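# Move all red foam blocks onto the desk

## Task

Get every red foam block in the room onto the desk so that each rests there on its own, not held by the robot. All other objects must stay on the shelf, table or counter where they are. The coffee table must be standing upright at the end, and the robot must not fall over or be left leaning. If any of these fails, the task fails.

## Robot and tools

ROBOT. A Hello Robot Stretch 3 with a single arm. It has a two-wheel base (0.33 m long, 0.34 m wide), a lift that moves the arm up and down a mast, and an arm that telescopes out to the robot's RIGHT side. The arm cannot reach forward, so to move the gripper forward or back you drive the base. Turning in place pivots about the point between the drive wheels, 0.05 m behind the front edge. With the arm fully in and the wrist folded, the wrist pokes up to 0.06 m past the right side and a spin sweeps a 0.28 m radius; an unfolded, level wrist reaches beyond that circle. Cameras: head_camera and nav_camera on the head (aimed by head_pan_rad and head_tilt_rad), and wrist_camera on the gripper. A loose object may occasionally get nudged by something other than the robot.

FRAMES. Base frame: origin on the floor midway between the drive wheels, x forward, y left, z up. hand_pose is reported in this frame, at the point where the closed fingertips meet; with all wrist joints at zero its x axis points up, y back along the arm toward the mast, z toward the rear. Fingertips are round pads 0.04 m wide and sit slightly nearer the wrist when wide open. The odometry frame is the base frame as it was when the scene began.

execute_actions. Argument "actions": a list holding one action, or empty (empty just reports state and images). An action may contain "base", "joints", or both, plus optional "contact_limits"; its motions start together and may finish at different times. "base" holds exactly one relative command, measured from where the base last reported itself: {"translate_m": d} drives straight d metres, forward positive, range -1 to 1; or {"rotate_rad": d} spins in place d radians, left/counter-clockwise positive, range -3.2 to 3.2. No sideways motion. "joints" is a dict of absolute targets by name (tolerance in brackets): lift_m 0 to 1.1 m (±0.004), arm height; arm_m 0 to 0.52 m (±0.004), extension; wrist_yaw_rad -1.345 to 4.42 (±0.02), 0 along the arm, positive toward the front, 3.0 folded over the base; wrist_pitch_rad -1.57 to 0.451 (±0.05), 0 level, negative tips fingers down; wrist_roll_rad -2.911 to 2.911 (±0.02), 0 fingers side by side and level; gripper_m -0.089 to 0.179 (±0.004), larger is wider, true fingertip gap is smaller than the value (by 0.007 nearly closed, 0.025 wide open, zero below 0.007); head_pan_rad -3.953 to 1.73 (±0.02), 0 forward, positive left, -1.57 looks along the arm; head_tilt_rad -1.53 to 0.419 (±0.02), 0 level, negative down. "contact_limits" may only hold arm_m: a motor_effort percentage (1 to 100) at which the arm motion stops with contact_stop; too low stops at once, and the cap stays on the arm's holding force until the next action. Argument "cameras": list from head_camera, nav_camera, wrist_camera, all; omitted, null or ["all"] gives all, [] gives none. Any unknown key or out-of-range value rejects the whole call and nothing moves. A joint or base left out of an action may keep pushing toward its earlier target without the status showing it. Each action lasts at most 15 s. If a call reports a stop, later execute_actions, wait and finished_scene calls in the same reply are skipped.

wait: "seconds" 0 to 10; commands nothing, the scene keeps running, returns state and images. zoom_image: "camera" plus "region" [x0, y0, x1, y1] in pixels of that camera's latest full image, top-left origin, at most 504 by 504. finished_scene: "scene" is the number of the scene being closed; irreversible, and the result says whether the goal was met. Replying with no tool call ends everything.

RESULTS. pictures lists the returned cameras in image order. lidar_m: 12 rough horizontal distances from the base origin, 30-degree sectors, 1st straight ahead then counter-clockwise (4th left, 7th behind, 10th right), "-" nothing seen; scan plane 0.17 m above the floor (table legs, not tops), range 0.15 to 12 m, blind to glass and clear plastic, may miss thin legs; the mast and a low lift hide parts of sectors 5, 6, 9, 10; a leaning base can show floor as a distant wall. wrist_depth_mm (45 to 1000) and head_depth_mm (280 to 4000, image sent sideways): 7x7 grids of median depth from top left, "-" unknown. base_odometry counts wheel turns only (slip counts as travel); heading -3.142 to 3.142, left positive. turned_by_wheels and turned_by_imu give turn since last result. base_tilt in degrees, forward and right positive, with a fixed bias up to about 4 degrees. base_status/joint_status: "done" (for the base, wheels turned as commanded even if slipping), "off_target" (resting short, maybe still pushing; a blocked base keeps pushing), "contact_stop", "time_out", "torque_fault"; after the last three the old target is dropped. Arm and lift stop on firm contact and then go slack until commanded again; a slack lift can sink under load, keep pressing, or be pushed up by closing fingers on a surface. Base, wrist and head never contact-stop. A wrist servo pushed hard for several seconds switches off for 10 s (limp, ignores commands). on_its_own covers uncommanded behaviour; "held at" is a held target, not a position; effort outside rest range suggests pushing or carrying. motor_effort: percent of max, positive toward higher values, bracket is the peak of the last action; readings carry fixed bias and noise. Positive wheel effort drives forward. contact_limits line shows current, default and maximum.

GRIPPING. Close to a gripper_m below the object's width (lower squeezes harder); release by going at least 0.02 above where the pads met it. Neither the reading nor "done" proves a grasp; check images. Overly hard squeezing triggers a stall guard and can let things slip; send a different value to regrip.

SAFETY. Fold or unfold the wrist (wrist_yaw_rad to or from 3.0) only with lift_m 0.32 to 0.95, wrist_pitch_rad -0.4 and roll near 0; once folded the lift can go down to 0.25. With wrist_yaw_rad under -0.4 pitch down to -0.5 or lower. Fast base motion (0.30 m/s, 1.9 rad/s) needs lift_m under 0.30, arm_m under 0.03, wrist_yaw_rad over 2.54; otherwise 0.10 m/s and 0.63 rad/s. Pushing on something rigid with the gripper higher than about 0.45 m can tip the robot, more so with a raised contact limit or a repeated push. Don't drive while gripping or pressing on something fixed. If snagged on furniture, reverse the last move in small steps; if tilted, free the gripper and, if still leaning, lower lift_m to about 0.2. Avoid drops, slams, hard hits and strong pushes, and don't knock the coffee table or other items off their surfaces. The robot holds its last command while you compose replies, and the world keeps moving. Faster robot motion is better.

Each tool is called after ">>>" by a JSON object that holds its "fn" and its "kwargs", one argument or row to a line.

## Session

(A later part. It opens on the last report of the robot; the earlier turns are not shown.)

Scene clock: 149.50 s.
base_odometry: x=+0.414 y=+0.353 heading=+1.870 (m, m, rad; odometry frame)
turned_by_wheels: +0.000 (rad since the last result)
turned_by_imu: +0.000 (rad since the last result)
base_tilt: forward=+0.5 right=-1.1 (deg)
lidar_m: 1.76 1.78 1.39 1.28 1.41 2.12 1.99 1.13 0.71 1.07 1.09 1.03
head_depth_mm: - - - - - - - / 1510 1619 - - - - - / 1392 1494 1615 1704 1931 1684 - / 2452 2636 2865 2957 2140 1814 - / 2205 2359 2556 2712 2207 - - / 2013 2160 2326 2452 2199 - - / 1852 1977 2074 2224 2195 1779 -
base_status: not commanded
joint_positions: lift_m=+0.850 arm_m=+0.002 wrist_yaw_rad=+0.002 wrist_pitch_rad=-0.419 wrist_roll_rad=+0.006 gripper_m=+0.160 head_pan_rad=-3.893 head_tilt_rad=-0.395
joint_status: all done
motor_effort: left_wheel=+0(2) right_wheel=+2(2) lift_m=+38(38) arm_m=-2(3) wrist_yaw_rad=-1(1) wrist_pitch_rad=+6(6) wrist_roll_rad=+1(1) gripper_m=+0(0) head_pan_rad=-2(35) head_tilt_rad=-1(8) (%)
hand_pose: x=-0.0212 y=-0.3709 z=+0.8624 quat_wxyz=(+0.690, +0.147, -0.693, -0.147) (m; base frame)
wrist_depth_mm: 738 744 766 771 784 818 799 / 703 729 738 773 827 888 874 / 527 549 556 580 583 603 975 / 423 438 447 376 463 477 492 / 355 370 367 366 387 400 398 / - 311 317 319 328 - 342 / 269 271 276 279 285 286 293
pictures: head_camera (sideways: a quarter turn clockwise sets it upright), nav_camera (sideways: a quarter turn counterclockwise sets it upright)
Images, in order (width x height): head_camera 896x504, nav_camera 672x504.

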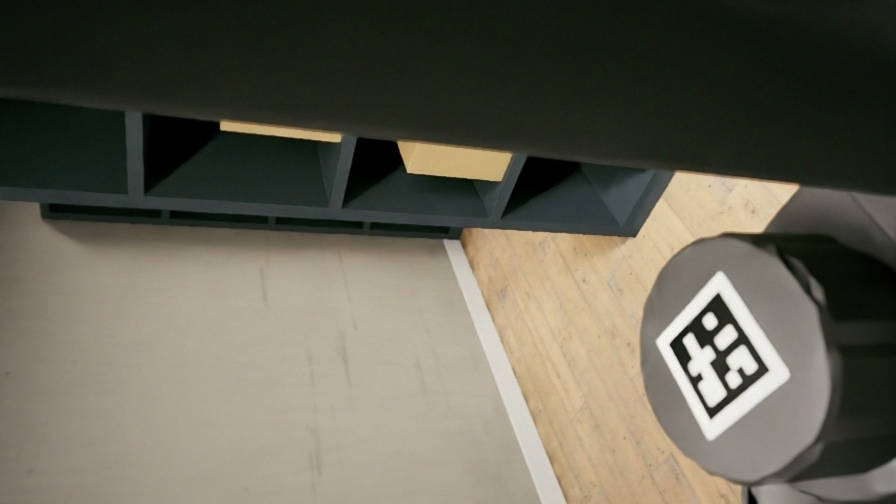

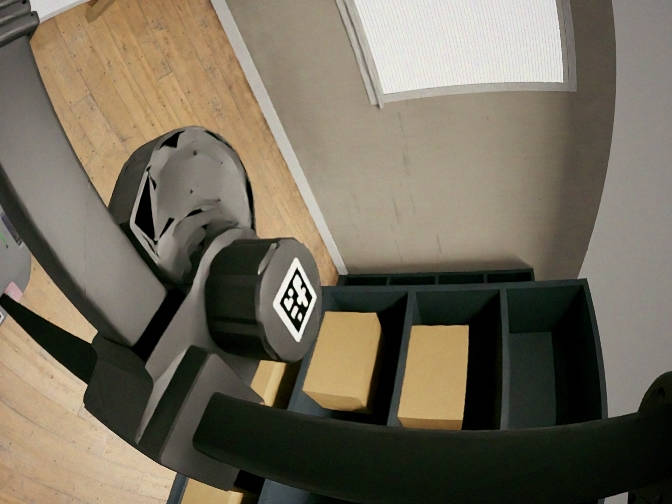

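>>> {"fn": "execute_actions", "kwargs": {
  "actions": [
    {"joints":{"wrist_yaw_rad":3.0,"wrist_pitch_rad":-0.4,"gripper_m":0.04,"head_pan_rad":1.2,"head_tilt_rad":-0.3}}
  ],
  "cameras": []
}}

>>> {"fn": "execute_actions", "kwargs": {
  "actions": [
    {"joints":{"lift_m":0.25}}
  ],
  "cameras": ["head_camera","nav_camera"]
}}

>>> {"fn": "execute_actions", "kwargs": {
  "actions": [
    {"base":{"translate_m":-1.0},"joints":{"head_pan_rad":1.35,"head_tilt_rad":-0.3}}
  ],
  "cameras": ["head_camera","nav_camera"]
}}

Scene clock: 160.43 s.
base_odometry: x=+0.414 y=+0.353 heading=+1.870 (m, m, rad; odometry frame)
turned_by_wheels: +0.000 (rad since the last result)
turned_by_imu: +0.000 (rad since the last result)
base_tilt: forward=+0.5 right=-1.2 (deg)
lidar_m: 1.76 1.78 1.39 1.28 1.41 2.12 1.99 1.12 0.71 1.07 1.09 1.03
head_depth_mm: 1804 2008 1672 1930 2027 1903 1461 / 1793 1921 1617 1705 1847 1870 1462 / 1301 1366 1446 1560 1721 1773 1450 / 1480 1541 1637 1654 1716 1732 1446 / 1554 1641 1338 1868 1618 1595 1443 / 1488 1554 1244 1756 1600 1513 1430 / 1421 1483 1189 1658 1581 1529 1427
base_status: not commanded
joint_positions: lift_m=+0.850 arm_m=+0.002 wrist_yaw_rad=+2.997 wrist_pitch_rad=-0.419 wrist_roll_rad=+0.006 gripper_m=+0.040 head_pan_rad=+1.193 head_tilt_rad=-0.310
joint_status: all done
motor_effort: left_wheel=-1(2) right_wheel=+3(3) lift_m=+38(38) arm_m=-2(2) wrist_yaw_rad=+2(2) wrist_pitch_rad=+6(7) wrist_roll_rad=+1(1) gripper_m=+0(85) head_pan_rad=+3(36) head_tilt_rad=+4(14) (%)
hand_pose: x=+0.0111 y=+0.0755 z=+0.8624 quat_wxyz=(+0.197, +0.702, +0.096, +0.678) (m; base frame)
wrist_depth_mm: - - - - - - - / - - - - - - - / - - - - - - - / - - - - - - - / - - - - - - - / - - - - - - - / - - - - - - -
pictures: none
No camera images: the call's "cameras" was empty. Leave "cameras" out to get every camera's image.

Scene clock: 166.73 s.
base_odometry: x=+0.414 y=+0.353 heading=+1.870 (m, m, rad; odometry frame)
turned_by_wheels: +0.000 (rad since the last result)
turned_by_imu: +0.000 (rad since the last result)
base_tilt: forward=+0.5 right=-1.2 (deg)
lidar_m: 1.75 1.78 1.39 1.28 1.41 2.12 1.99 1.12 0.71 1.07 1.09 1.03
head_depth_mm: 1801 2001 1684 1903 2019 1900 1466 / 1797 1916 1611 1723 1861 1869 1453 / 1297 1365 1447 1563 1721 1783 1455 / 1480 1540 1632 1652 1719 1723 1442 / 1562 1636 1336 1852 1627 1586 1438 / 1494 1551 1249 1763 1599 1517 1432 / 1425 1489 1187 1668 1576 1526 1423
base_status: not commanded
joint_positions: lift_m=+0.250 arm_m=+0.002 wrist_yaw_rad=+2.997 wrist_pitch_rad=-0.419 wrist_roll_rad=+0.006 gripper_m=+0.040 head_pan_rad=+1.193 head_tilt_rad=-0.310
joint_status: all done
motor_effort: left_wheel=-2(1) right_wheel=+2(2) lift_m=+30(31) arm_m=-1(2) wrist_yaw_rad=+2(2) wrist_pitch_rad=+6(6) wrist_roll_rad=+1(0) gripper_m=+0(0) head_pan_rad=+3(3) head_tilt_rad=+5(4) (%)
hand_pose: x=+0.0110 y=+0.0755 z=+0.2627 quat_wxyz=(+0.197, +0.702, +0.096, +0.678) (m; base frame)
wrist_depth_mm: - - - - - - - / - - - - - - - / 772 787 818 838 900 895 918 / 615 631 663 648 683 689 719 / 515 521 - 563 573 566 582 / 470 - - - 484 489 495 / - - - - 417 419 429
pictures: head_camera (sideways: a quarter turn clockwise sets it upright), nav_camera (sideways: a quarter turn counterclockwise sets it upright)
Images, in order (width x height): head_camera 896x504, nav_camera 672x504.

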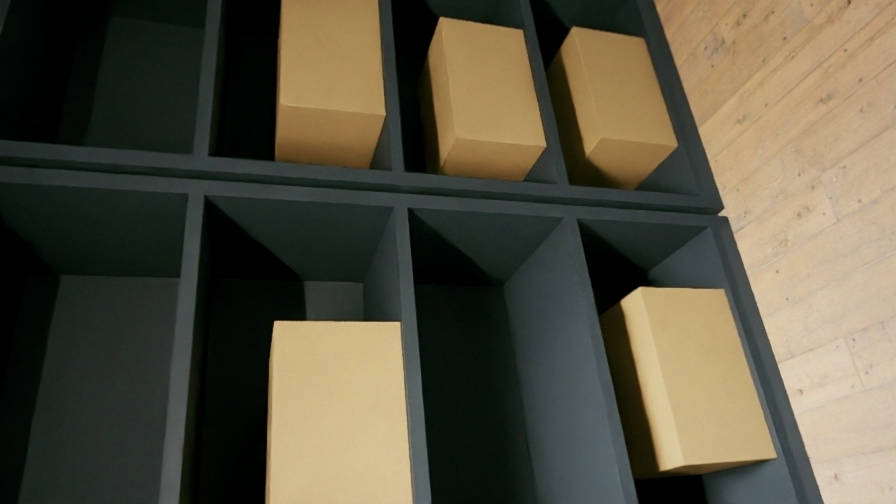

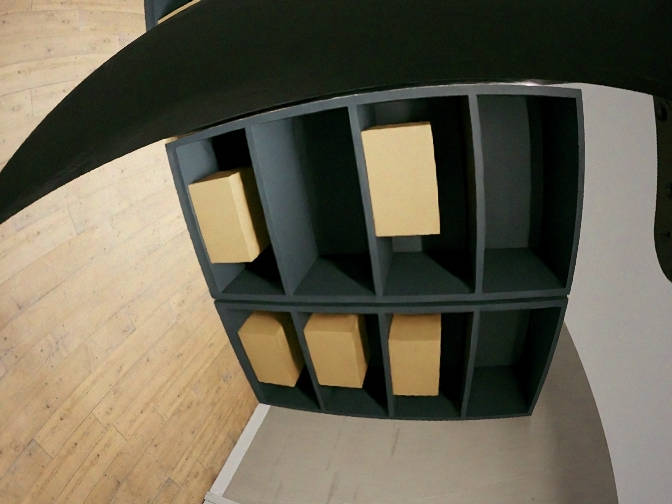

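Scene clock: 171.67 s.
base_odometry: x=+0.709 y=-0.602 heading=+1.870 (m, m, rad; odometry frame)
turned_by_wheels: +0.000 (rad since the last result)
turned_by_imu: -0.002 (rad since the last result)
base_tilt: forward=+0.5 right=-1.1 (deg)
lidar_m: 1.98 1.90 1.30 1.19 1.56 1.06 0.99 1.02 1.24 0.57 0.94 0.93
head_depth_mm: 1212 1264 1339 1474 1680 1749 1468 / 1451 1422 1500 1505 1559 1652 1454 / 1505 1569 1252 1757 1634 1578 1452 / 1462 1522 1214 1318 1369 1493 1445 / 1415 1472 1169 1289 1305 1465 1444 / 1368 1427 1490 1390 1297 1731 1409 / 1306 1018 1463 1375 1590 1680 1379
base_status: done
joint_positions: lift_m=+0.250 arm_m=+0.002 wrist_yaw_rad=+2.998 wrist_pitch_rad=-0.419 wrist_roll_rad=+0.006 gripper_m=+0.040 head_pan_rad=+1.343 head_tilt_rad=-0.309
joint_status: all done
motor_effort: left_wheel=+0(8) right_wheel=+3(6) lift_m=+31(31) arm_m=-2(2) wrist_yaw_rad=+0(2) wrist_pitch_rad=+6(6) wrist_roll_rad=+1(1) gripper_m=+0(0) head_pan_rad=+3(14) head_tilt_rad=+4(5) (%)
hand_pose: x=+0.0109 y=+0.0755 z=+0.2627 quat_wxyz=(+0.197, +0.702, +0.097, +0.678) (m; base frame)
wrist_depth_mm: - - - - - - - / - - - - - - - / 777 785 814 854 872 910 914 / 627 625 659 646 675 676 721 / 512 528 - 557 583 573 587 / 468 - - - 482 482 494 / - - - - 412 422 432
pictures: head_camera (sideways: a quarter turn clockwise sets it upright), nav_camera (sideways: a quarter turn counterclockwise sets it upright)
Images, in order (width x height): head_camera 896x504, nav_camera 672x504.

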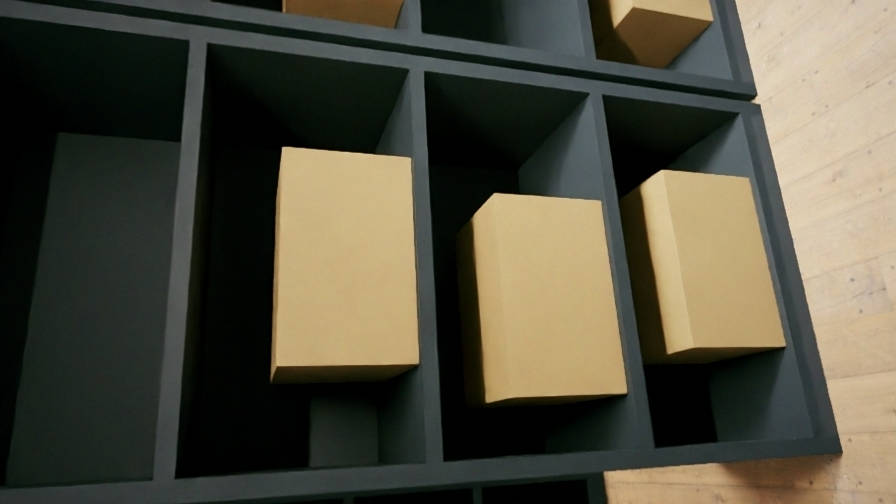

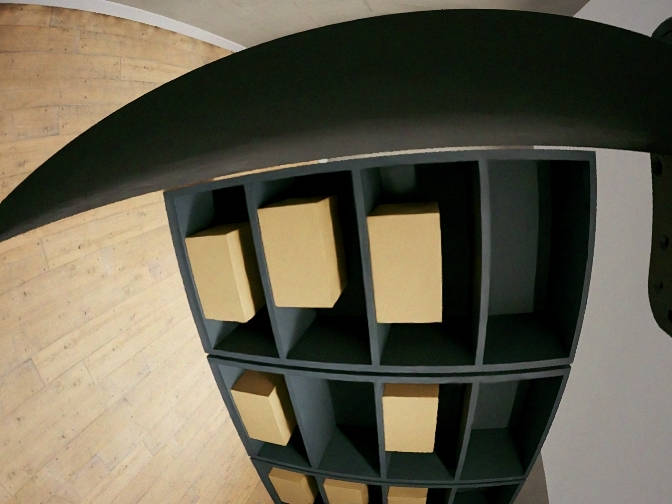

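>>> {"fn": "execute_actions", "kwargs": {
  "actions": [
    {"base":{"rotate_rad":0.9},"joints":{"head_pan_rad":0.9,"head_tilt_rad":-0.35}}
  ],
  "cameras": ["head_camera","nav_camera"]
}}

Scene clock: 175.73 s.
base_odometry: x=+0.709 y=-0.602 heading=+2.770 (m, m, rad; odometry frame)
turned_by_wheels: +0.900 (rad since the last result)
turned_by_imu: +0.910 (rad since the last result)
base_tilt: forward=+0.5 right=-1.1 (deg)
lidar_m: 1.46 1.19 1.19 1.14 1.00 0.99 1.06 0.57 1.16 0.93 1.97 2.40
head_depth_mm: 1327 1411 1106 1228 1241 1387 1414 / 1348 1429 1492 1306 1288 1513 1415 / 1947 2001 1548 1672 1458 1630 1406 / 2315 2378 2536 2420 2440 1755 1405 / 2363 2466 2547 2436 2410 1764 1393 / 2169 2338 2388 2492 2391 1751 1383 / 1882 1953 2007 2105 2104 1740 1376
base_status: done
joint_positions: lift_m=+0.250 arm_m=+0.002 wrist_yaw_rad=+2.998 wrist_pitch_rad=-0.419 wrist_roll_rad=+0.006 gripper_m=+0.040 head_pan_rad=+0.907 head_tilt_rad=-0.346
joint_status: all done
motor_effort: left_wheel=-1(7) right_wheel=+3(12) lift_m=+31(30) arm_m=-2(2) wrist_yaw_rad=+0(1) wrist_pitch_rad=+6(6) wrist_roll_rad=+1(1) gripper_m=+0(0) head_pan_rad=-3(24) head_tilt_rad=-1(8) (%)
hand_pose: x=+0.0109 y=+0.0755 z=+0.2627 quat_wxyz=(+0.197, +0.702, +0.097, +0.678) (m; base frame)
wrist_depth_mm: 808 - - - - - - / 840 - - - - - - / 778 780 816 842 888 902 943 / 626 634 660 667 686 690 720 / 525 525 - 573 575 564 571 / 474 - - - 479 481 496 / - - - - 408 425 436
pictures: head_camera (sideways: a quarter turn clockwise sets it upright), nav_camera (sideways: a quarter turn counterclockwise sets it upright)
Images, in order (width x height): head_camera 896x504, nav_camera 672x504.

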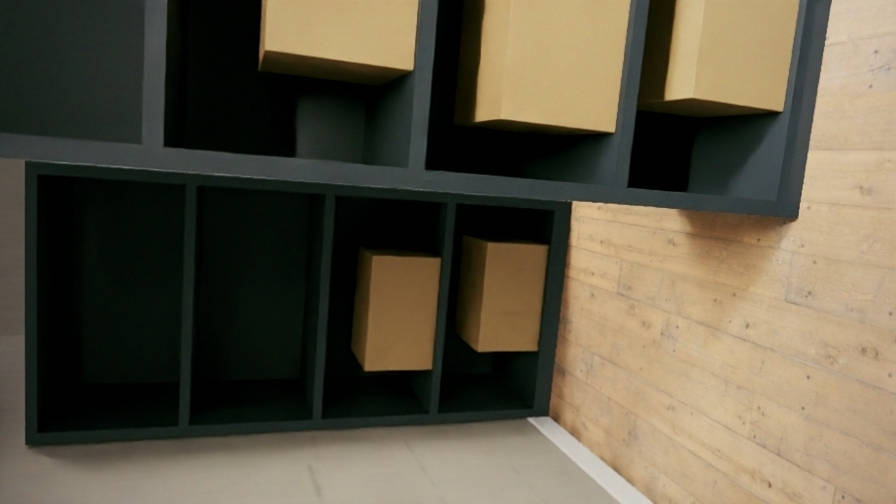

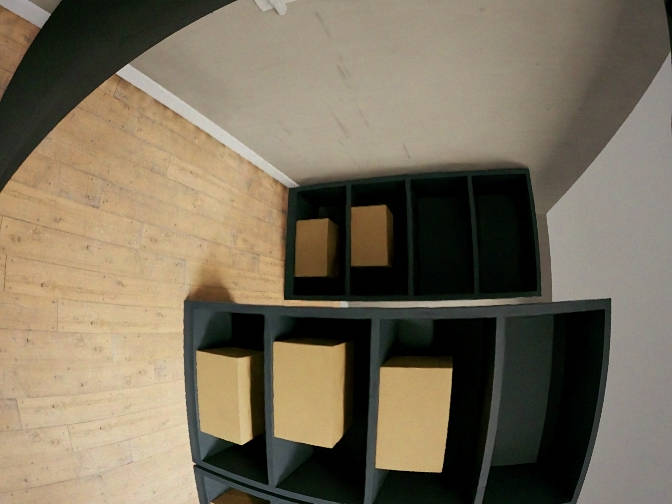

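>>> {"fn": "zoom_image", "kwargs": {
  "camera": "head_camera",
  "region": [20,150,524,460]
}}

Region (20, 150, 524, 460) of head_camera's 896x504 image, scaled by 1.000; it fills the top 310 rows of this view, and the rest is white.

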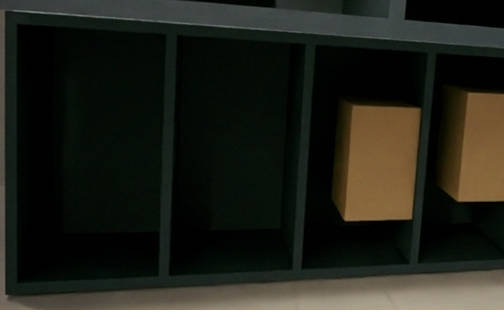

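>>> {"fn": "execute_actions", "kwargs": {
  "actions": [
    {"base":{"rotate_rad":1.3},"joints":{"head_pan_rad":0.0,"head_tilt_rad":-0.5}}
  ],
  "cameras": []
}}

>>> {"fn": "execute_actions", "kwargs": {
  "actions": [
    {"base":{"translate_m":1.0}}
  ],
  "cameras": []
}}

>>> {"fn": "execute_actions", "kwargs": {
  "actions": [
    {"base":{"rotate_rad":-0.66},"joints":{"head_tilt_rad":-0.45}}
  ],
  "cameras": ["head_camera","nav_camera"]
}}

Scene clock: 186.50 s.
base_odometry: x=+0.709 y=-0.602 heading=-2.213 (m, m, rad; odometry frame)
turned_by_wheels: +1.300 (rad since the last result)
turned_by_imu: +1.313 (rad since the last result)
base_tilt: forward=+0.5 right=-1.2 (deg)
lidar_m: 1.41 1.03 0.99 1.03 1.20 0.57 0.93 1.65 2.74 1.72 1.25 1.19
head_depth_mm: 2192 2337 2176 2337 1992 1546 1276 / 2141 2411 2490 2483 1990 1547 1277 / 1868 2079 2345 2506 1982 1544 1269 / 1579 1718 1895 2156 1968 1526 1261 / 1349 1469 1605 1781 1865 1519 1253 / 1183 1276 1385 1500 1628 1515 1256 / 1061 1125 1215 1302 1411 1460 1244
base_status: done
joint_positions: lift_m=+0.250 arm_m=+0.002 wrist_yaw_rad=+2.998 wrist_pitch_rad=-0.419 wrist_roll_rad=+0.006 gripper_m=+0.040 head_pan_rad=+0.007 head_tilt_rad=-0.494
joint_status: all done
motor_effort: left_wheel=-1(7) right_wheel=+3(13) lift_m=+30(31) arm_m=-2(2) wrist_yaw_rad=+2(1) wrist_pitch_rad=+6(6) wrist_roll_rad=+0(1) gripper_m=+0(0) head_pan_rad=-2(33) head_tilt_rad=-3(16) (%)
hand_pose: x=+0.0109 y=+0.0755 z=+0.2627 quat_wxyz=(+0.197, +0.702, +0.097, +0.678) (m; base frame)
wrist_depth_mm: 898 - - - 957 899 804 / 668 - - - - 936 843 / 781 761 816 855 879 935 884 / 620 629 681 665 671 683 705 / 522 524 - 567 581 568 579 / 469 - - - 490 474 495 / - - - - 415 420 429
pictures: none
No camera images: the call's "cameras" was empty. Leave "cameras" out to get every camera's image.

Scene clock: 191.43 s.
base_odometry: x=+0.111 y=-1.403 heading=-2.213 (m, m, rad; odometry frame)
turned_by_wheels: +0.000 (rad since the last result)
turned_by_imu: +0.001 (rad since the last result)
base_tilt: forward=+0.5 right=-1.1 (deg)
lidar_m: 0.70 0.51 0.49 0.51 0.70 1.51 1.50 2.80 1.39 0.57 0.66 1.41
head_depth_mm: 1260 1551 1578 1452 1612 1561 1274 / 1123 1255 1429 1582 1810 1553 1270 / 911 1025 1164 1346 1621 1543 1268 / 764 844 941 1055 1204 1393 1260 / 657 717 782 865 961 1094 1192 / 578 623 673 730 802 889 990 / 515 550 588 632 687 745 821
base_status: done
joint_positions: lift_m=+0.250 arm_m=+0.002 wrist_yaw_rad=+2.998 wrist_pitch_rad=-0.419 wrist_roll_rad=+0.006 gripper_m=+0.040 head_pan_rad=+0.007 head_tilt_rad=-0.495
joint_status: not commanded
motor_effort: left_wheel=-2(5) right_wheel=+3(12) lift_m=+30(30) arm_m=-2(2) wrist_yaw_rad=+1(2) wrist_pitch_rad=+6(6) wrist_roll_rad=+0(1) gripper_m=+0(0) head_pan_rad=-2(2) head_tilt_rad=-2(3) (%)
hand_pose: x=+0.0109 y=+0.0755 z=+0.2627 quat_wxyz=(+0.197, +0.702, +0.097, +0.678) (m; base frame)
wrist_depth_mm: 803 - 620 547 493 454 414 / 892 - 663 592 537 480 445 / 792 788 716 645 568 524 466 / 616 615 653 659 606 547 494 / 515 526 - 562 583 555 541 / 469 - - - 490 486 489 / - - - - 409 423 428
pictures: none
No camera images: the call's "cameras" was empty. Leave "cameras" out to get every camera's image.

Scene clock: 193.00 s.
base_odometry: x=+0.110 y=-1.403 heading=-2.873 (m, m, rad; odometry frame)
turned_by_wheels: -0.660 (rad since the last result)
turned_by_imu: -0.668 (rad since the last result)
base_tilt: forward=+0.5 right=-1.2 (deg)
lidar_m: 1.41 0.82 0.54 0.49 0.50 0.63 1.31 1.50 2.56 3.20 0.57 0.59
head_depth_mm: 2345 2515 2567 2575 1943 989 994 / 2239 2498 2746 2902 2094 1604 1265 / 1439 1588 1476 1634 1820 1599 1292 / 1500 1657 1735 1638 1731 1584 1288 / 1472 1632 1597 1496 1684 1583 1279 / 1465 1609 1578 1473 1692 1558 1275 / 1450 1607 1663 1623 1749 1562 1270
base_status: done
joint_positions: lift_m=+0.250 arm_m=+0.002 wrist_yaw_rad=+2.998 wrist_pitch_rad=-0.419 wrist_roll_rad=+0.006 gripper_m=+0.040 head_pan_rad=+0.007 head_tilt_rad=-0.457
joint_status: all done
motor_effort: left_wheel=+0(7) right_wheel=-1(9) lift_m=+31(30) arm_m=-2(2) wrist_yaw_rad=+1(0) wrist_pitch_rad=+6(6) wrist_roll_rad=+1(1) gripper_m=-1(0) head_pan_rad=-2(3) head_tilt_rad=+3(11) (%)
hand_pose: x=+0.0109 y=+0.0755 z=+0.2627 quat_wxyz=(+0.197, +0.702, +0.097, +0.678) (m; base frame)
wrist_depth_mm: 434 - 494 525 551 594 645 / 475 - 528 555 620 656 708 / 519 530 584 617 665 742 787 / 549 567 621 639 678 687 718 / 519 518 - 558 577 560 590 / 477 - - - 479 491 499 / - - - - 415 426 430
pictures: head_camera (sideways: a quarter turn clockwise sets it upright), nav_camera (sideways: a quarter turn counterclockwise sets it upright)
Images, in order (width x height): head_camera 896x504, nav_camera 672x504.

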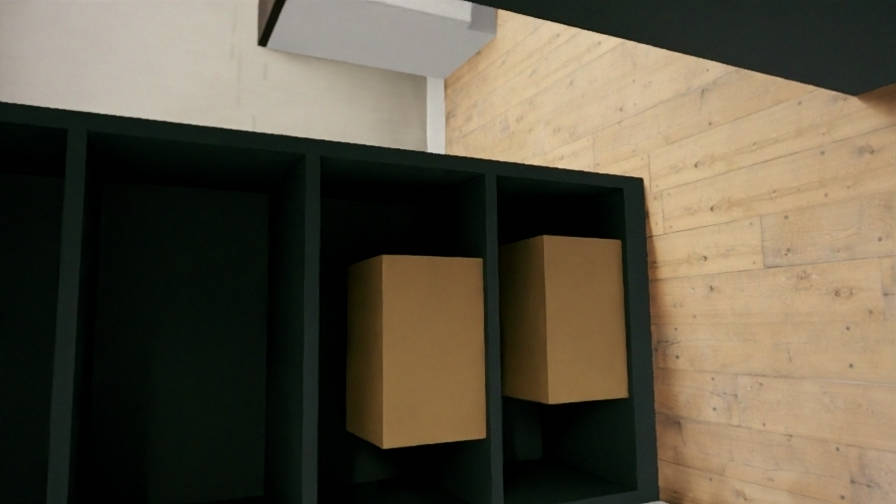

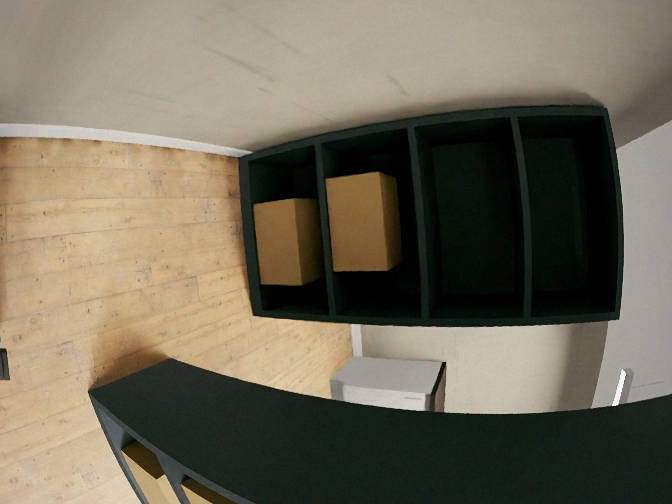

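>>> {"fn": "execute_actions", "kwargs": {
  "actions": [
    {"base":{"translate_m":0.85},"joints":{"head_pan_rad":-1.2,"head_tilt_rad":-0.5}}
  ],
  "cameras": ["head_camera","nav_camera"]
}}

Scene clock: 201.60 s.
base_odometry: x=-0.709 y=-1.629 heading=-2.873 (m, m, rad; odometry frame)
turned_by_wheels: +0.000 (rad since the last result)
turned_by_imu: +0.001 (rad since the last result)
base_tilt: forward=+0.5 right=-1.1 (deg)
lidar_m: 0.57 0.58 0.65 0.60 0.61 0.77 1.60 0.59 0.39 0.36 2.15 0.62
head_depth_mm: 2241 1099 725 540 430 416 461 / 2543 2777 2997 2478 1500 875 617 / 2614 2866 3106 2754 1956 1538 1268 / 2696 2889 3189 2699 1952 1541 1259 / 2743 2985 3333 2696 1957 1528 1256 / 2864 2977 2684 2646 1938 1522 1244 / 2804 2799 2183 2296 1925 1513 1237
base_status: done
joint_positions: lift_m=+0.250 arm_m=+0.002 wrist_yaw_rad=+2.998 wrist_pitch_rad=-0.419 wrist_roll_rad=+0.006 gripper_m=+0.040 head_pan_rad=-1.193 head_tilt_rad=-0.494
joint_status: all done
motor_effort: left_wheel=+2(8) right_wheel=-1(7) lift_m=+31(31) arm_m=-2(2) wrist_yaw_rad=+1(1) wrist_pitch_rad=+6(6) wrist_roll_rad=+0(0) gripper_m=-1(0) head_pan_rad=-3(33) head_tilt_rad=-2(9) (%)
hand_pose: x=+0.0108 y=+0.0755 z=+0.2627 quat_wxyz=(+0.197, +0.702, +0.097, +0.678) (m; base frame)
wrist_depth_mm: 530 - 594 628 671 707 701 / 578 - 640 697 722 773 793 / 597 629 717 747 775 803 734 / 631 620 638 659 685 703 598 / 531 530 - 575 583 578 562 / 474 - - - 481 482 499 / - - - - 414 423 423
pictures: head_camera (sideways: a quarter turn clockwise sets it upright), nav_camera (sideways: a quarter turn counterclockwise sets it upright)
Images, in order (width x height): head_camera 896x504, nav_camera 672x504.

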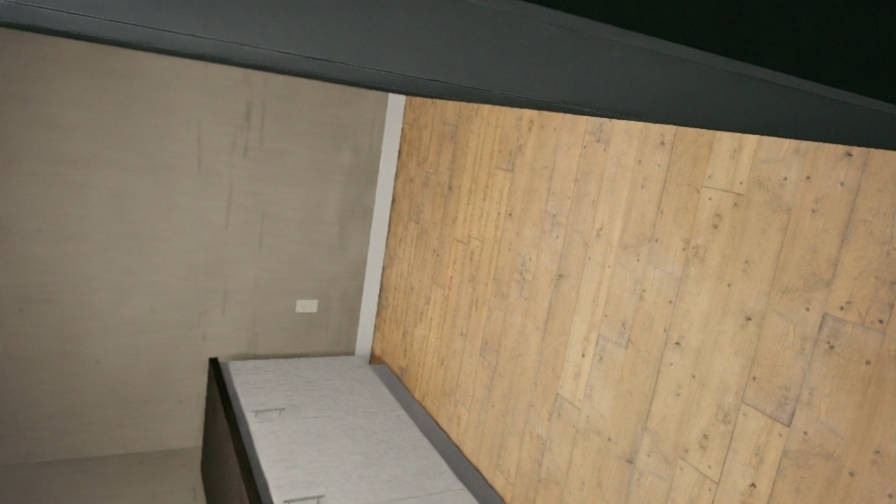

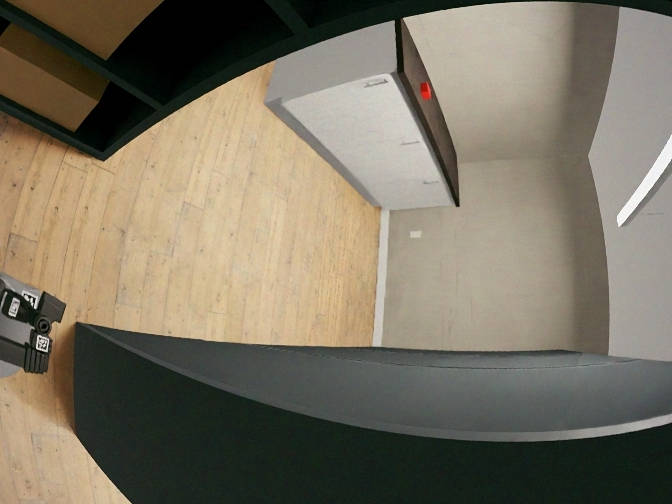

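>>> {"fn": "execute_actions", "kwargs": {
  "actions": [
    {"joints":{"head_pan_rad":-0.9,"head_tilt_rad":-1.0}}
  ],
  "cameras": ["head_camera","nav_camera"]
}}

Scene clock: 206.30 s.
base_odometry: x=-0.709 y=-1.629 heading=-2.873 (m, m, rad; odometry frame)
turned_by_wheels: +0.000 (rad since the last result)
turned_by_imu: +0.000 (rad since the last result)
base_tilt: forward=+0.5 right=-1.1 (deg)
lidar_m: 0.57 0.58 0.65 0.60 0.61 0.76 1.60 0.59 0.39 0.36 2.15 0.62
head_depth_mm: 2600 2123 1781 1525 706 837 1064 / 2636 2123 1756 1526 1340 1088 1095 / 2500 2101 1771 1519 1337 1201 - / 2274 2087 1757 1515 1335 1190 1105 / 1923 2068 1741 1509 1334 1186 1070 / 1669 1927 1755 1498 1304 1186 1067 / 1516 1839 1734 1066 1240 1174 1060
base_status: not commanded
joint_positions: lift_m=+0.250 arm_m=+0.002 wrist_yaw_rad=+2.998 wrist_pitch_rad=-0.419 wrist_roll_rad=+0.006 gripper_m=+0.040 head_pan_rad=-0.907 head_tilt_rad=-0.987
joint_status: all done
motor_effort: left_wheel=+1(1) right_wheel=-1(1) lift_m=+30(31) arm_m=-2(3) wrist_yaw_rad=+1(0) wrist_pitch_rad=+6(6) wrist_roll_rad=+1(1) gripper_m=+0(0) head_pan_rad=+3(22) head_tilt_rad=-6(29) (%)
hand_pose: x=+0.0108 y=+0.0755 z=+0.2627 quat_wxyz=(+0.197, +0.702, +0.097, +0.678) (m; base frame)
wrist_depth_mm: 527 - 594 629 663 713 697 / 568 - 640 688 728 744 771 / 611 633 692 744 790 790 727 / 624 637 662 667 685 702 599 / 526 525 - 562 581 569 562 / 469 - - - 488 487 492 / - - - - 417 421 421
pictures: head_camera (sideways: a quarter turn clockwise sets it upright), nav_camera (sideways: a quarter turn counterclockwise sets it upright)
Images, in order (width x height): head_camera 896x504, nav_camera 672x504.

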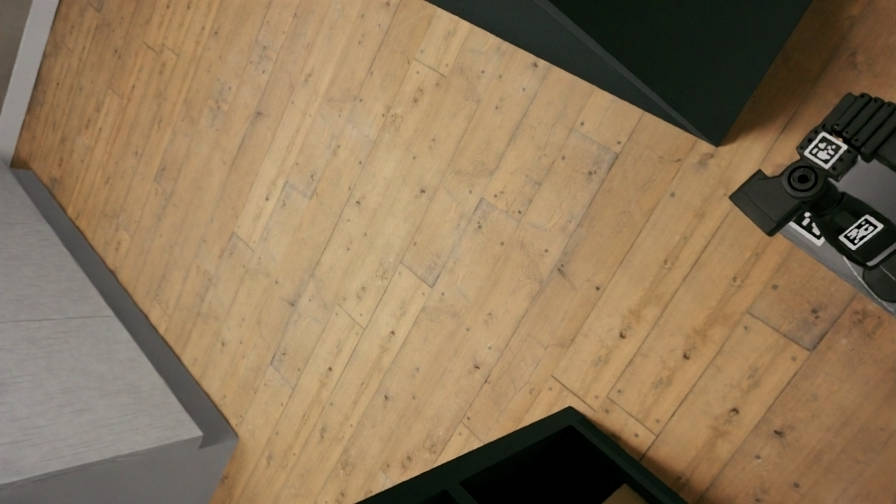

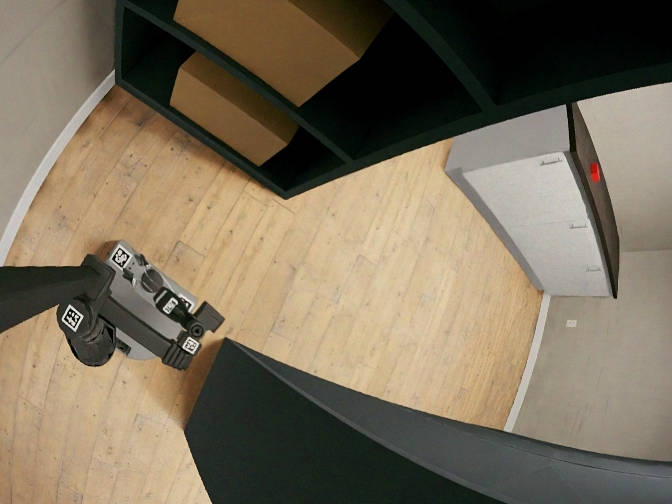

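>>> {"fn": "execute_actions", "kwargs": {
  "actions": [
    {"base":{"translate_m":0.32},"joints":{"head_pan_rad":0,"head_tilt_rad":-0.9}}
  ],
  "cameras": []
}}

>>> {"fn": "execute_actions", "kwargs": {
  "actions": [
    {"base":{"rotate_rad":-1.555}}
  ],
  "cameras": ["head_camera","nav_camera"]
}}

Scene clock: 222.40 s.
base_odometry: x=-1.018 y=-1.714 heading=-2.873 (m, m, rad; odometry frame)
turned_by_wheels: +0.000 (rad since the last result)
turned_by_imu: +0.000 (rad since the last result)
base_tilt: forward=+0.5 right=-1.1 (deg)
lidar_m: 0.26 0.26 0.33 0.64 0.65 0.81 1.71 0.52 0.49 0.99 1.63 0.34
head_depth_mm: 480 494 447 373 545 1191 1095 / 583 557 444 370 743 757 1085 / 589 554 442 368 800 741 1073 / 582 549 439 367 798 739 1062 / 575 545 437 365 517 678 1047 / 568 542 435 363 505 651 1042 / 563 537 432 362 495 628 1025
base_status: done
joint_positions: lift_m=+0.250 arm_m=+0.002 wrist_yaw_rad=+2.998 wrist_pitch_rad=-0.419 wrist_roll_rad=+0.006 gripper_m=+0.040 head_pan_rad=-0.007 head_tilt_rad=-0.901
joint_status: all done
motor_effort: left_wheel=+1(9) right_wheel=-1(7) lift_m=+30(30) arm_m=-2(1) wrist_yaw_rad=+0(0) wrist_pitch_rad=+6(6) wrist_roll_rad=+1(1) gripper_m=+0(0) head_pan_rad=+3(32) head_tilt_rad=+1(10) (%)
hand_pose: x=+0.0108 y=+0.0755 z=+0.2627 quat_wxyz=(+0.197, +0.702, +0.097, +0.678) (m; base frame)
wrist_depth_mm: 569 - 638 661 669 349 274 / 612 - 675 731 707 358 269 / 647 676 746 778 655 364 271 / 614 632 675 665 534 369 275 / 515 520 - 574 498 380 280 / 471 - - - 451 378 284 / - - - - 409 359 286
pictures: none
No camera images: the call's "cameras" was empty. Leave "cameras" out to get every camera's image.

Scene clock: 224.63 s.
base_odometry: x=-1.018 y=-1.714 heading=+1.855 (m, m, rad; odometry frame)
turned_by_wheels: -1.555 (rad since the last result)
turned_by_imu: -1.571 (rad since the last result)
base_tilt: forward=+0.5 right=-1.1 (deg)
lidar_m: 1.05 1.57 0.34 0.26 0.26 0.33 0.65 0.65 0.83 1.82 0.50 0.49
head_depth_mm: 797 815 833 850 870 1003 1091 / 1074 1101 1135 1168 1207 1176 1089 / 1637 1712 1778 1585 1395 1220 1085 / 2651 2398 1937 1634 1400 1213 1082 / 2668 2396 1928 1615 1381 1217 1079 / 2679 2377 1915 1610 1380 1207 1068 / 2636 2369 1896 1595 1379 1202 980
base_status: done
joint_positions: lift_m=+0.250 arm_m=+0.002 wrist_yaw_rad=+2.998 wrist_pitch_rad=-0.419 wrist_roll_rad=+0.006 gripper_m=+0.040 head_pan_rad=-0.007 head_tilt_rad=-0.901
joint_status: not commanded
motor_effort: left_wheel=+1(9) right_wheel=-1(10) lift_m=+30(31) arm_m=-2(3) wrist_yaw_rad=+1(1) wrist_pitch_rad=+6(6) wrist_roll_rad=+1(1) gripper_m=+0(0) head_pan_rad=+3(3) head_tilt_rad=+1(1) (%)
hand_pose: x=+0.0108 y=+0.0755 z=+0.2627 quat_wxyz=(+0.197, +0.702, +0.097, +0.678) (m; base frame)
wrist_depth_mm: 249 - 271 284 521 337 - / 266 - 295 315 525 350 - / 289 299 322 345 535 395 922 / 313 326 359 376 512 651 724 / 344 364 - 429 462 553 582 / 367 - - - 480 484 486 / - - - - 412 427 424
pictures: head_camera (sideways: a quarter turn clockwise sets it upright), nav_camera (sideways: a quarter turn counterclockwise sets it upright)
Images, in order (width x height): head_camera 896x504, nav_camera 672x504.

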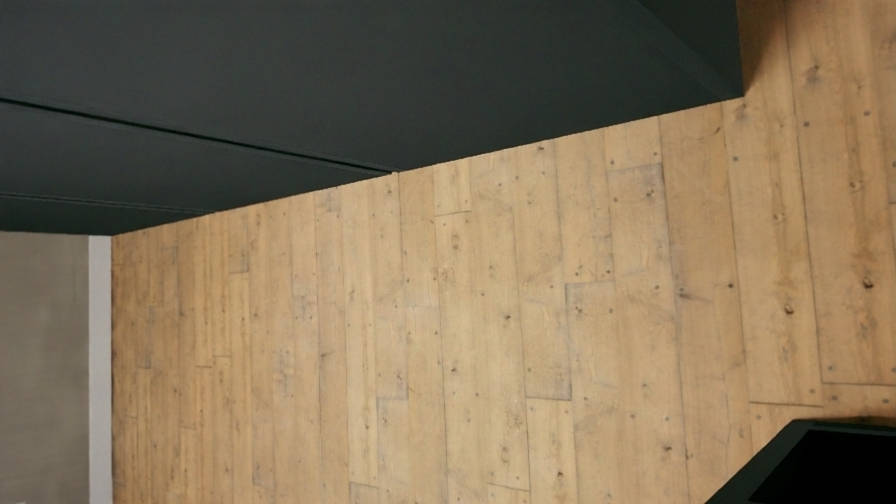

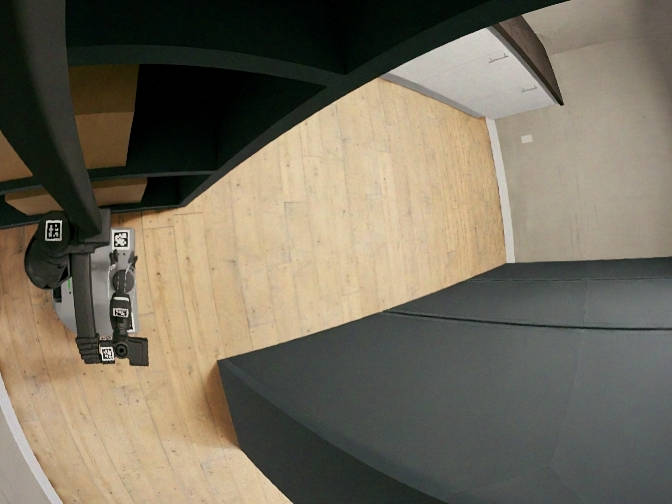

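>>> {"fn": "execute_actions", "kwargs": {
  "actions": [
    {"base":{"translate_m":0.4}}
  ],
  "cameras": ["head_camera","nav_camera"]
}}

Scene clock: 234.93 s.
base_odometry: x=-1.130 y=-1.330 heading=+1.856 (m, m, rad; odometry frame)
turned_by_wheels: +0.000 (rad since the last result)
turned_by_imu: +0.000 (rad since the last result)
base_tilt: forward=+0.6 right=-1.1 (deg)
lidar_m: 0.93 1.64 1.24 0.74 0.48 0.43 1.03 1.06 1.35 0.33 0.34 0.43
head_depth_mm: 712 724 740 754 773 789 804 / 956 982 1016 1036 1073 1106 1060 / 1465 1529 1598 1553 1392 1227 1086 / 2334 2326 1936 1621 1391 1216 1085 / 2347 2390 1912 1618 1386 1213 1078 / 2342 2381 1934 1610 1369 1207 1074 / 2315 2352 1908 1586 1369 1206 1073
base_status: done
joint_positions: lift_m=+0.250 arm_m=+0.002 wrist_yaw_rad=+2.998 wrist_pitch_rad=-0.419 wrist_roll_rad=+0.006 gripper_m=+0.040 head_pan_rad=-0.007 head_tilt_rad=-0.901
joint_status: not commanded
motor_effort: left_wheel=+1(8) right_wheel=-2(6) lift_m=+31(30) arm_m=-2(2) wrist_yaw_rad=+1(1) wrist_pitch_rad=+6(6) wrist_roll_rad=+0(0) gripper_m=+0(0) head_pan_rad=+3(3) head_tilt_rad=+1(0) (%)
hand_pose: x=+0.0108 y=+0.0755 z=+0.2627 quat_wxyz=(+0.197, +0.702, +0.097, +0.678) (m; base frame)
wrist_depth_mm: 273 - - - - - - / 472 - - - - - - / 513 320 813 851 855 884 921 / 480 355 669 663 694 687 716 / 415 409 - 567 573 564 593 / 400 - - - 486 484 490 / - - - - 411 424 427
pictures: head_camera (sideways: a quarter turn clockwise sets it upright), nav_camera (sideways: a quarter turn counterclockwise sets it upright)
Images, in order (width x height): head_camera 896x504, nav_camera 672x504.

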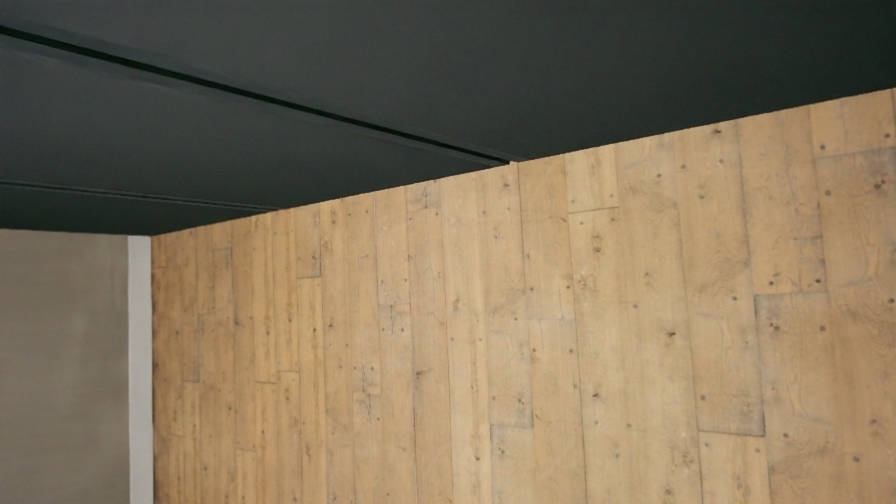

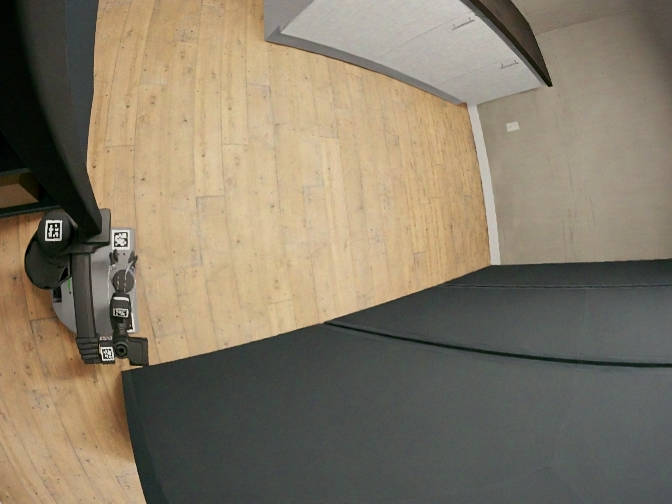

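>>> {"fn": "execute_actions", "kwargs": {
  "actions": [
    {"base":{"translate_m":0.65},"joints":{"head_pan_rad":1.3,"head_tilt_rad":-0.45}}
  ],
  "cameras": ["head_camera","nav_camera"]
}}

Scene clock: 242.83 s.
base_odometry: x=-1.312 y=-0.706 heading=+1.856 (m, m, rad; odometry frame)
turned_by_wheels: +0.000 (rad since the last result)
turned_by_imu: +0.001 (rad since the last result)
base_tilt: forward=+0.5 right=-1.1 (deg)
lidar_m: 0.75 1.74 1.18 1.10 1.71 0.84 1.04 0.42 0.28 0.27 0.27 0.34
head_depth_mm: 1675 1835 1624 1468 1696 1607 1308 / 1611 1760 1589 1402 1569 1604 1301 / 1547 1685 1572 1309 1488 1593 1297 / 1482 1621 1548 1258 1403 1535 1284 / 1438 1556 1508 1194 1328 1485 1286 / 1386 1501 1482 1143 1252 1427 1279 / 1326 1441 1498 1135 1779 1511 1267
base_status: done
joint_positions: lift_m=+0.250 arm_m=+0.002 wrist_yaw_rad=+2.998 wrist_pitch_rad=-0.419 wrist_roll_rad=+0.006 gripper_m=+0.040 head_pan_rad=+1.293 head_tilt_rad=-0.458
joint_status: all done
motor_effort: left_wheel=+1(8) right_wheel=-2(7) lift_m=+31(31) arm_m=-2(2) wrist_yaw_rad=+1(1) wrist_pitch_rad=+6(6) wrist_roll_rad=+0(1) gripper_m=+0(0) head_pan_rad=+3(39) head_tilt_rad=+3(29) (%)
hand_pose: x=+0.0108 y=+0.0755 z=+0.2627 quat_wxyz=(+0.197, +0.702, +0.097, +0.678) (m; base frame)
wrist_depth_mm: - - - - - - - / - - - - - - - / 781 794 803 842 888 896 941 / 622 618 663 662 679 684 717 / 524 532 - 563 580 583 592 / 474 - - - 490 483 491 / - - - - 415 423 424
pictures: head_camera (sideways: a quarter turn clockwise sets it upright), nav_camera (sideways: a quarter turn counterclockwise sets it upright)
Images, in order (width x height): head_camera 896x504, nav_camera 672x504.

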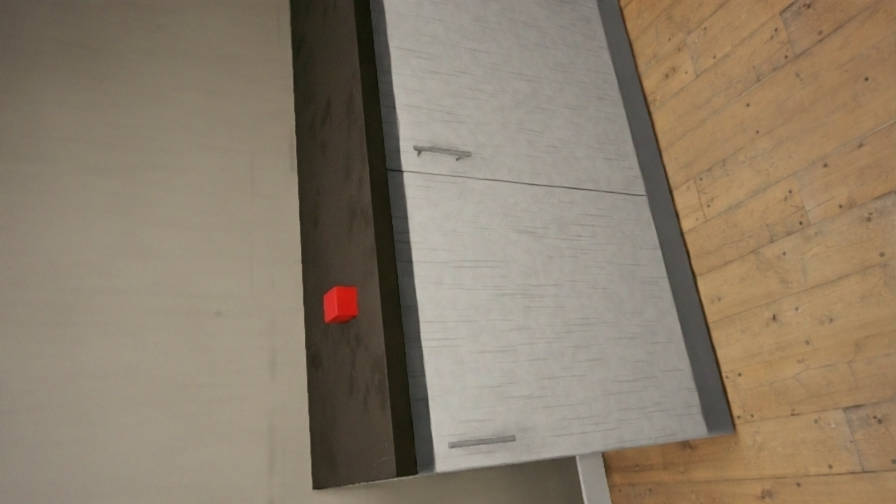

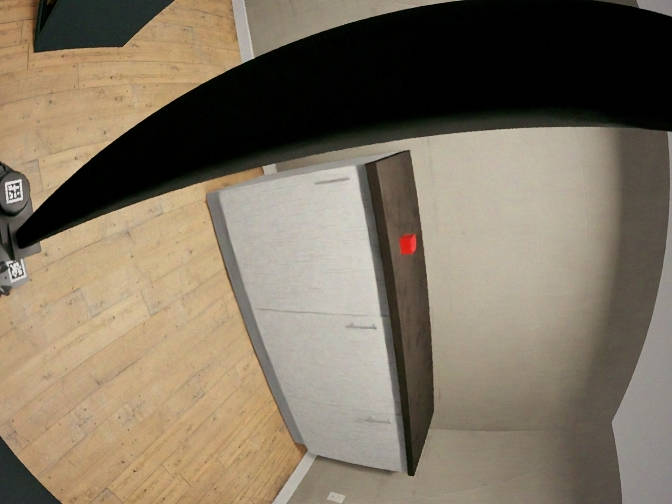

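>>> {"fn": "execute_actions", "kwargs": {
  "actions": [
    {"base":{"rotate_rad":0.25}}
  ],
  "cameras": []
}}

>>> {"fn": "execute_actions", "kwargs": {
  "actions": [
    {"base":{"translate_m":0.25}}
  ],
  "cameras": []
}}

Scene clock: 250.80 s.
base_odometry: x=-1.312 y=-0.706 heading=+2.106 (m, m, rad; odometry frame)
turned_by_wheels: +0.250 (rad since the last result)
turned_by_imu: +0.253 (rad since the last result)
base_tilt: forward=+0.5 right=-1.1 (deg)
lidar_m: 2.07 1.37 1.10 1.10 0.95 0.84 0.67 0.33 0.27 0.27 0.29 0.45
head_depth_mm: 1446 1582 1632 1219 1367 1510 1309 / 1429 1543 1590 1204 1345 1499 1308 / 1414 1531 1572 1186 1322 1495 1300 / 1394 1512 1532 1174 1296 1438 1291 / 1383 1493 1590 1726 1864 1522 1285 / 1365 1474 1610 1756 1895 1573 1278 / 1349 1461 1590 1736 1863 1553 1276
base_status: done
joint_positions: lift_m=+0.250 arm_m=+0.002 wrist_yaw_rad=+2.998 wrist_pitch_rad=-0.419 wrist_roll_rad=+0.006 gripper_m=+0.040 head_pan_rad=+1.293 head_tilt_rad=-0.457
joint_status: not commanded
motor_effort: left_wheel=-1(7) right_wheel=+2(10) lift_m=+30(31) arm_m=-2(2) wrist_yaw_rad=+2(1) wrist_pitch_rad=+6(6) wrist_roll_rad=+1(1) gripper_m=+0(0) head_pan_rad=+3(3) head_tilt_rad=+3(4) (%)
hand_pose: x=+0.0108 y=+0.0755 z=+0.2627 quat_wxyz=(+0.197, +0.702, +0.097, +0.678) (m; base frame)
wrist_depth_mm: - - - - - - - / 975 - - - - - - / 760 783 823 844 874 917 900 / 610 627 664 679 685 700 713 / 517 529 - 564 579 567 582 / 470 - - - 485 480 494 / - - - - 412 424 425
pictures: none
No camera images: the call's "cameras" was empty. Leave "cameras" out to get every camera's image.

Scene clock: 253.33 s.
base_odometry: x=-1.440 y=-0.491 heading=+2.105 (m, m, rad; odometry frame)
turned_by_wheels: +0.000 (rad since the last result)
turned_by_imu: +0.000 (rad since the last result)
base_tilt: forward=+0.5 right=-1.1 (deg)
lidar_m: 1.83 1.32 1.07 1.06 1.26 1.06 0.77 0.38 0.30 0.30 0.33 0.51
head_depth_mm: 1420 1547 1623 1184 1324 1463 1311 / 1398 1514 1593 1161 1297 1465 1303 / 1385 1503 1564 1143 1271 1450 1291 / 1363 1482 1542 1126 1263 1442 1299 / 1344 1463 1515 1111 1238 1386 1286 / 1340 1448 1482 1092 1211 1363 1278 / 1316 1433 1533 1655 1828 1560 1272
base_status: done
joint_positions: lift_m=+0.250 arm_m=+0.002 wrist_yaw_rad=+2.998 wrist_pitch_rad=-0.419 wrist_roll_rad=+0.006 gripper_m=+0.040 head_pan_rad=+1.293 head_tilt_rad=-0.457
joint_status: not commanded
motor_effort: left_wheel=-1(5) right_wheel=+3(11) lift_m=+31(31) arm_m=-1(2) wrist_yaw_rad=+2(2) wrist_pitch_rad=+6(6) wrist_roll_rad=+0(0) gripper_m=+0(0) head_pan_rad=+3(3) head_tilt_rad=+3(3) (%)
hand_pose: x=+0.0108 y=+0.0755 z=+0.2627 quat_wxyz=(+0.197, +0.702, +0.097, +0.678) (m; base frame)
wrist_depth_mm: - - - - - - - / - - - - - - - / 759 794 807 838 875 881 942 / 616 620 672 654 686 695 720 / 512 522 - 558 579 567 597 / 471 - - - 497 487 485 / - - - - 413 415 427
pictures: none
No camera images: the call's "cameras" was empty. Leave "cameras" out to get every camera's image.

>>> {"fn": "execute_actions", "kwargs": {
  "actions": [
    {"base":{"rotate_rad":0.3}}
  ],
  "cameras": []
}}

>>> {"fn": "execute_actions", "kwargs": {
  "actions": [
    {"base":{"translate_m":0.2}}
  ],
  "cameras": []
}}

Scene clock: 259.47 s.
base_odometry: x=-1.440 y=-0.491 heading=+2.405 (m, m, rad; odometry frame)
turned_by_wheels: +0.300 (rad since the last result)
turned_by_imu: +0.303 (rad since the last result)
base_tilt: forward=+0.5 right=-1.2 (deg)
lidar_m: 1.63 1.13 1.06 1.08 1.07 1.06 0.47 0.32 0.30 0.31 0.40 0.92
head_depth_mm: 1310 1411 1482 1068 1163 1289 1309 / 1329 1424 1503 1092 1185 1322 1301 / 1350 1461 1530 1102 1215 1368 1293 / 1381 1486 1596 1135 1264 1445 1288 / 1403 1527 1654 1814 1968 1583 1292 / 1433 1554 1686 1853 1978 1576 1270 / 1453 1583 1736 1922 2006 1558 1267
base_status: done
joint_positions: lift_m=+0.250 arm_m=+0.002 wrist_yaw_rad=+2.998 wrist_pitch_rad=-0.419 wrist_roll_rad=+0.006 gripper_m=+0.040 head_pan_rad=+1.293 head_tilt_rad=-0.457
joint_status: not commanded
motor_effort: left_wheel=-2(6) right_wheel=+3(10) lift_m=+30(31) arm_m=-3(2) wrist_yaw_rad=+1(1) wrist_pitch_rad=+6(6) wrist_roll_rad=+1(1) gripper_m=+0(0) head_pan_rad=+3(3) head_tilt_rad=+3(4) (%)
hand_pose: x=+0.0108 y=+0.0755 z=+0.2627 quat_wxyz=(+0.197, +0.702, +0.097, +0.678) (m; base frame)
wrist_depth_mm: 930 - - - - 937 890 / 968 - - - - - 987 / 779 797 822 839 856 872 941 / 635 633 668 672 681 693 708 / 516 532 - 566 572 566 579 / 478 - - - 489 477 494 / - - - - 408 424 422
pictures: none
No camera images: the call's "cameras" was empty. Leave "cameras" out to get every camera's image.

Scene clock: 261.87 s.
base_odometry: x=-1.588 y=-0.357 heading=+2.405 (m, m, rad; odometry frame)
turned_by_wheels: +0.000 (rad since the last result)
turned_by_imu: +0.000 (rad since the last result)
base_tilt: forward=+0.5 right=-1.1 (deg)
lidar_m: 1.50 1.03 0.97 0.99 1.26 1.21 0.60 0.41 0.39 0.40 0.51 1.18
head_depth_mm: 1234 1332 1413 990 1059 1180 1310 / 1253 1351 1436 1016 1090 1212 1309 / 1280 1381 1447 1027 1117 1251 1298 / 1304 1408 1488 1050 1149 1289 1292 / 1337 1431 1513 1066 1179 1333 1287 / 1349 1469 1601 1721 1869 1523 1272 / 1373 1501 1634 1818 1935 1568 1271
base_status: done
joint_positions: lift_m=+0.250 arm_m=+0.002 wrist_yaw_rad=+2.998 wrist_pitch_rad=-0.419 wrist_roll_rad=+0.006 gripper_m=+0.040 head_pan_rad=+1.293 head_tilt_rad=-0.457
joint_status: not commanded
motor_effort: left_wheel=-1(5) right_wheel=+3(12) lift_m=+30(31) arm_m=-3(2) wrist_yaw_rad=+2(1) wrist_pitch_rad=+6(6) wrist_roll_rad=+0(1) gripper_m=+0(0) head_pan_rad=+2(3) head_tilt_rad=+3(4) (%)
hand_pose: x=+0.0108 y=+0.0755 z=+0.2627 quat_wxyz=(+0.197, +0.702, +0.097, +0.678) (m; base frame)
wrist_depth_mm: - - - - 926 875 801 / - - - - - 998 923 / 777 777 835 843 866 856 897 / 610 633 678 669 668 695 721 / 522 521 - 568 579 574 591 / 466 - - - 483 486 501 / - - - - 416 423 424
pictures: none
No camera images: the call's "cameras" was empty. Leave "cameras" out to get every camera's image.


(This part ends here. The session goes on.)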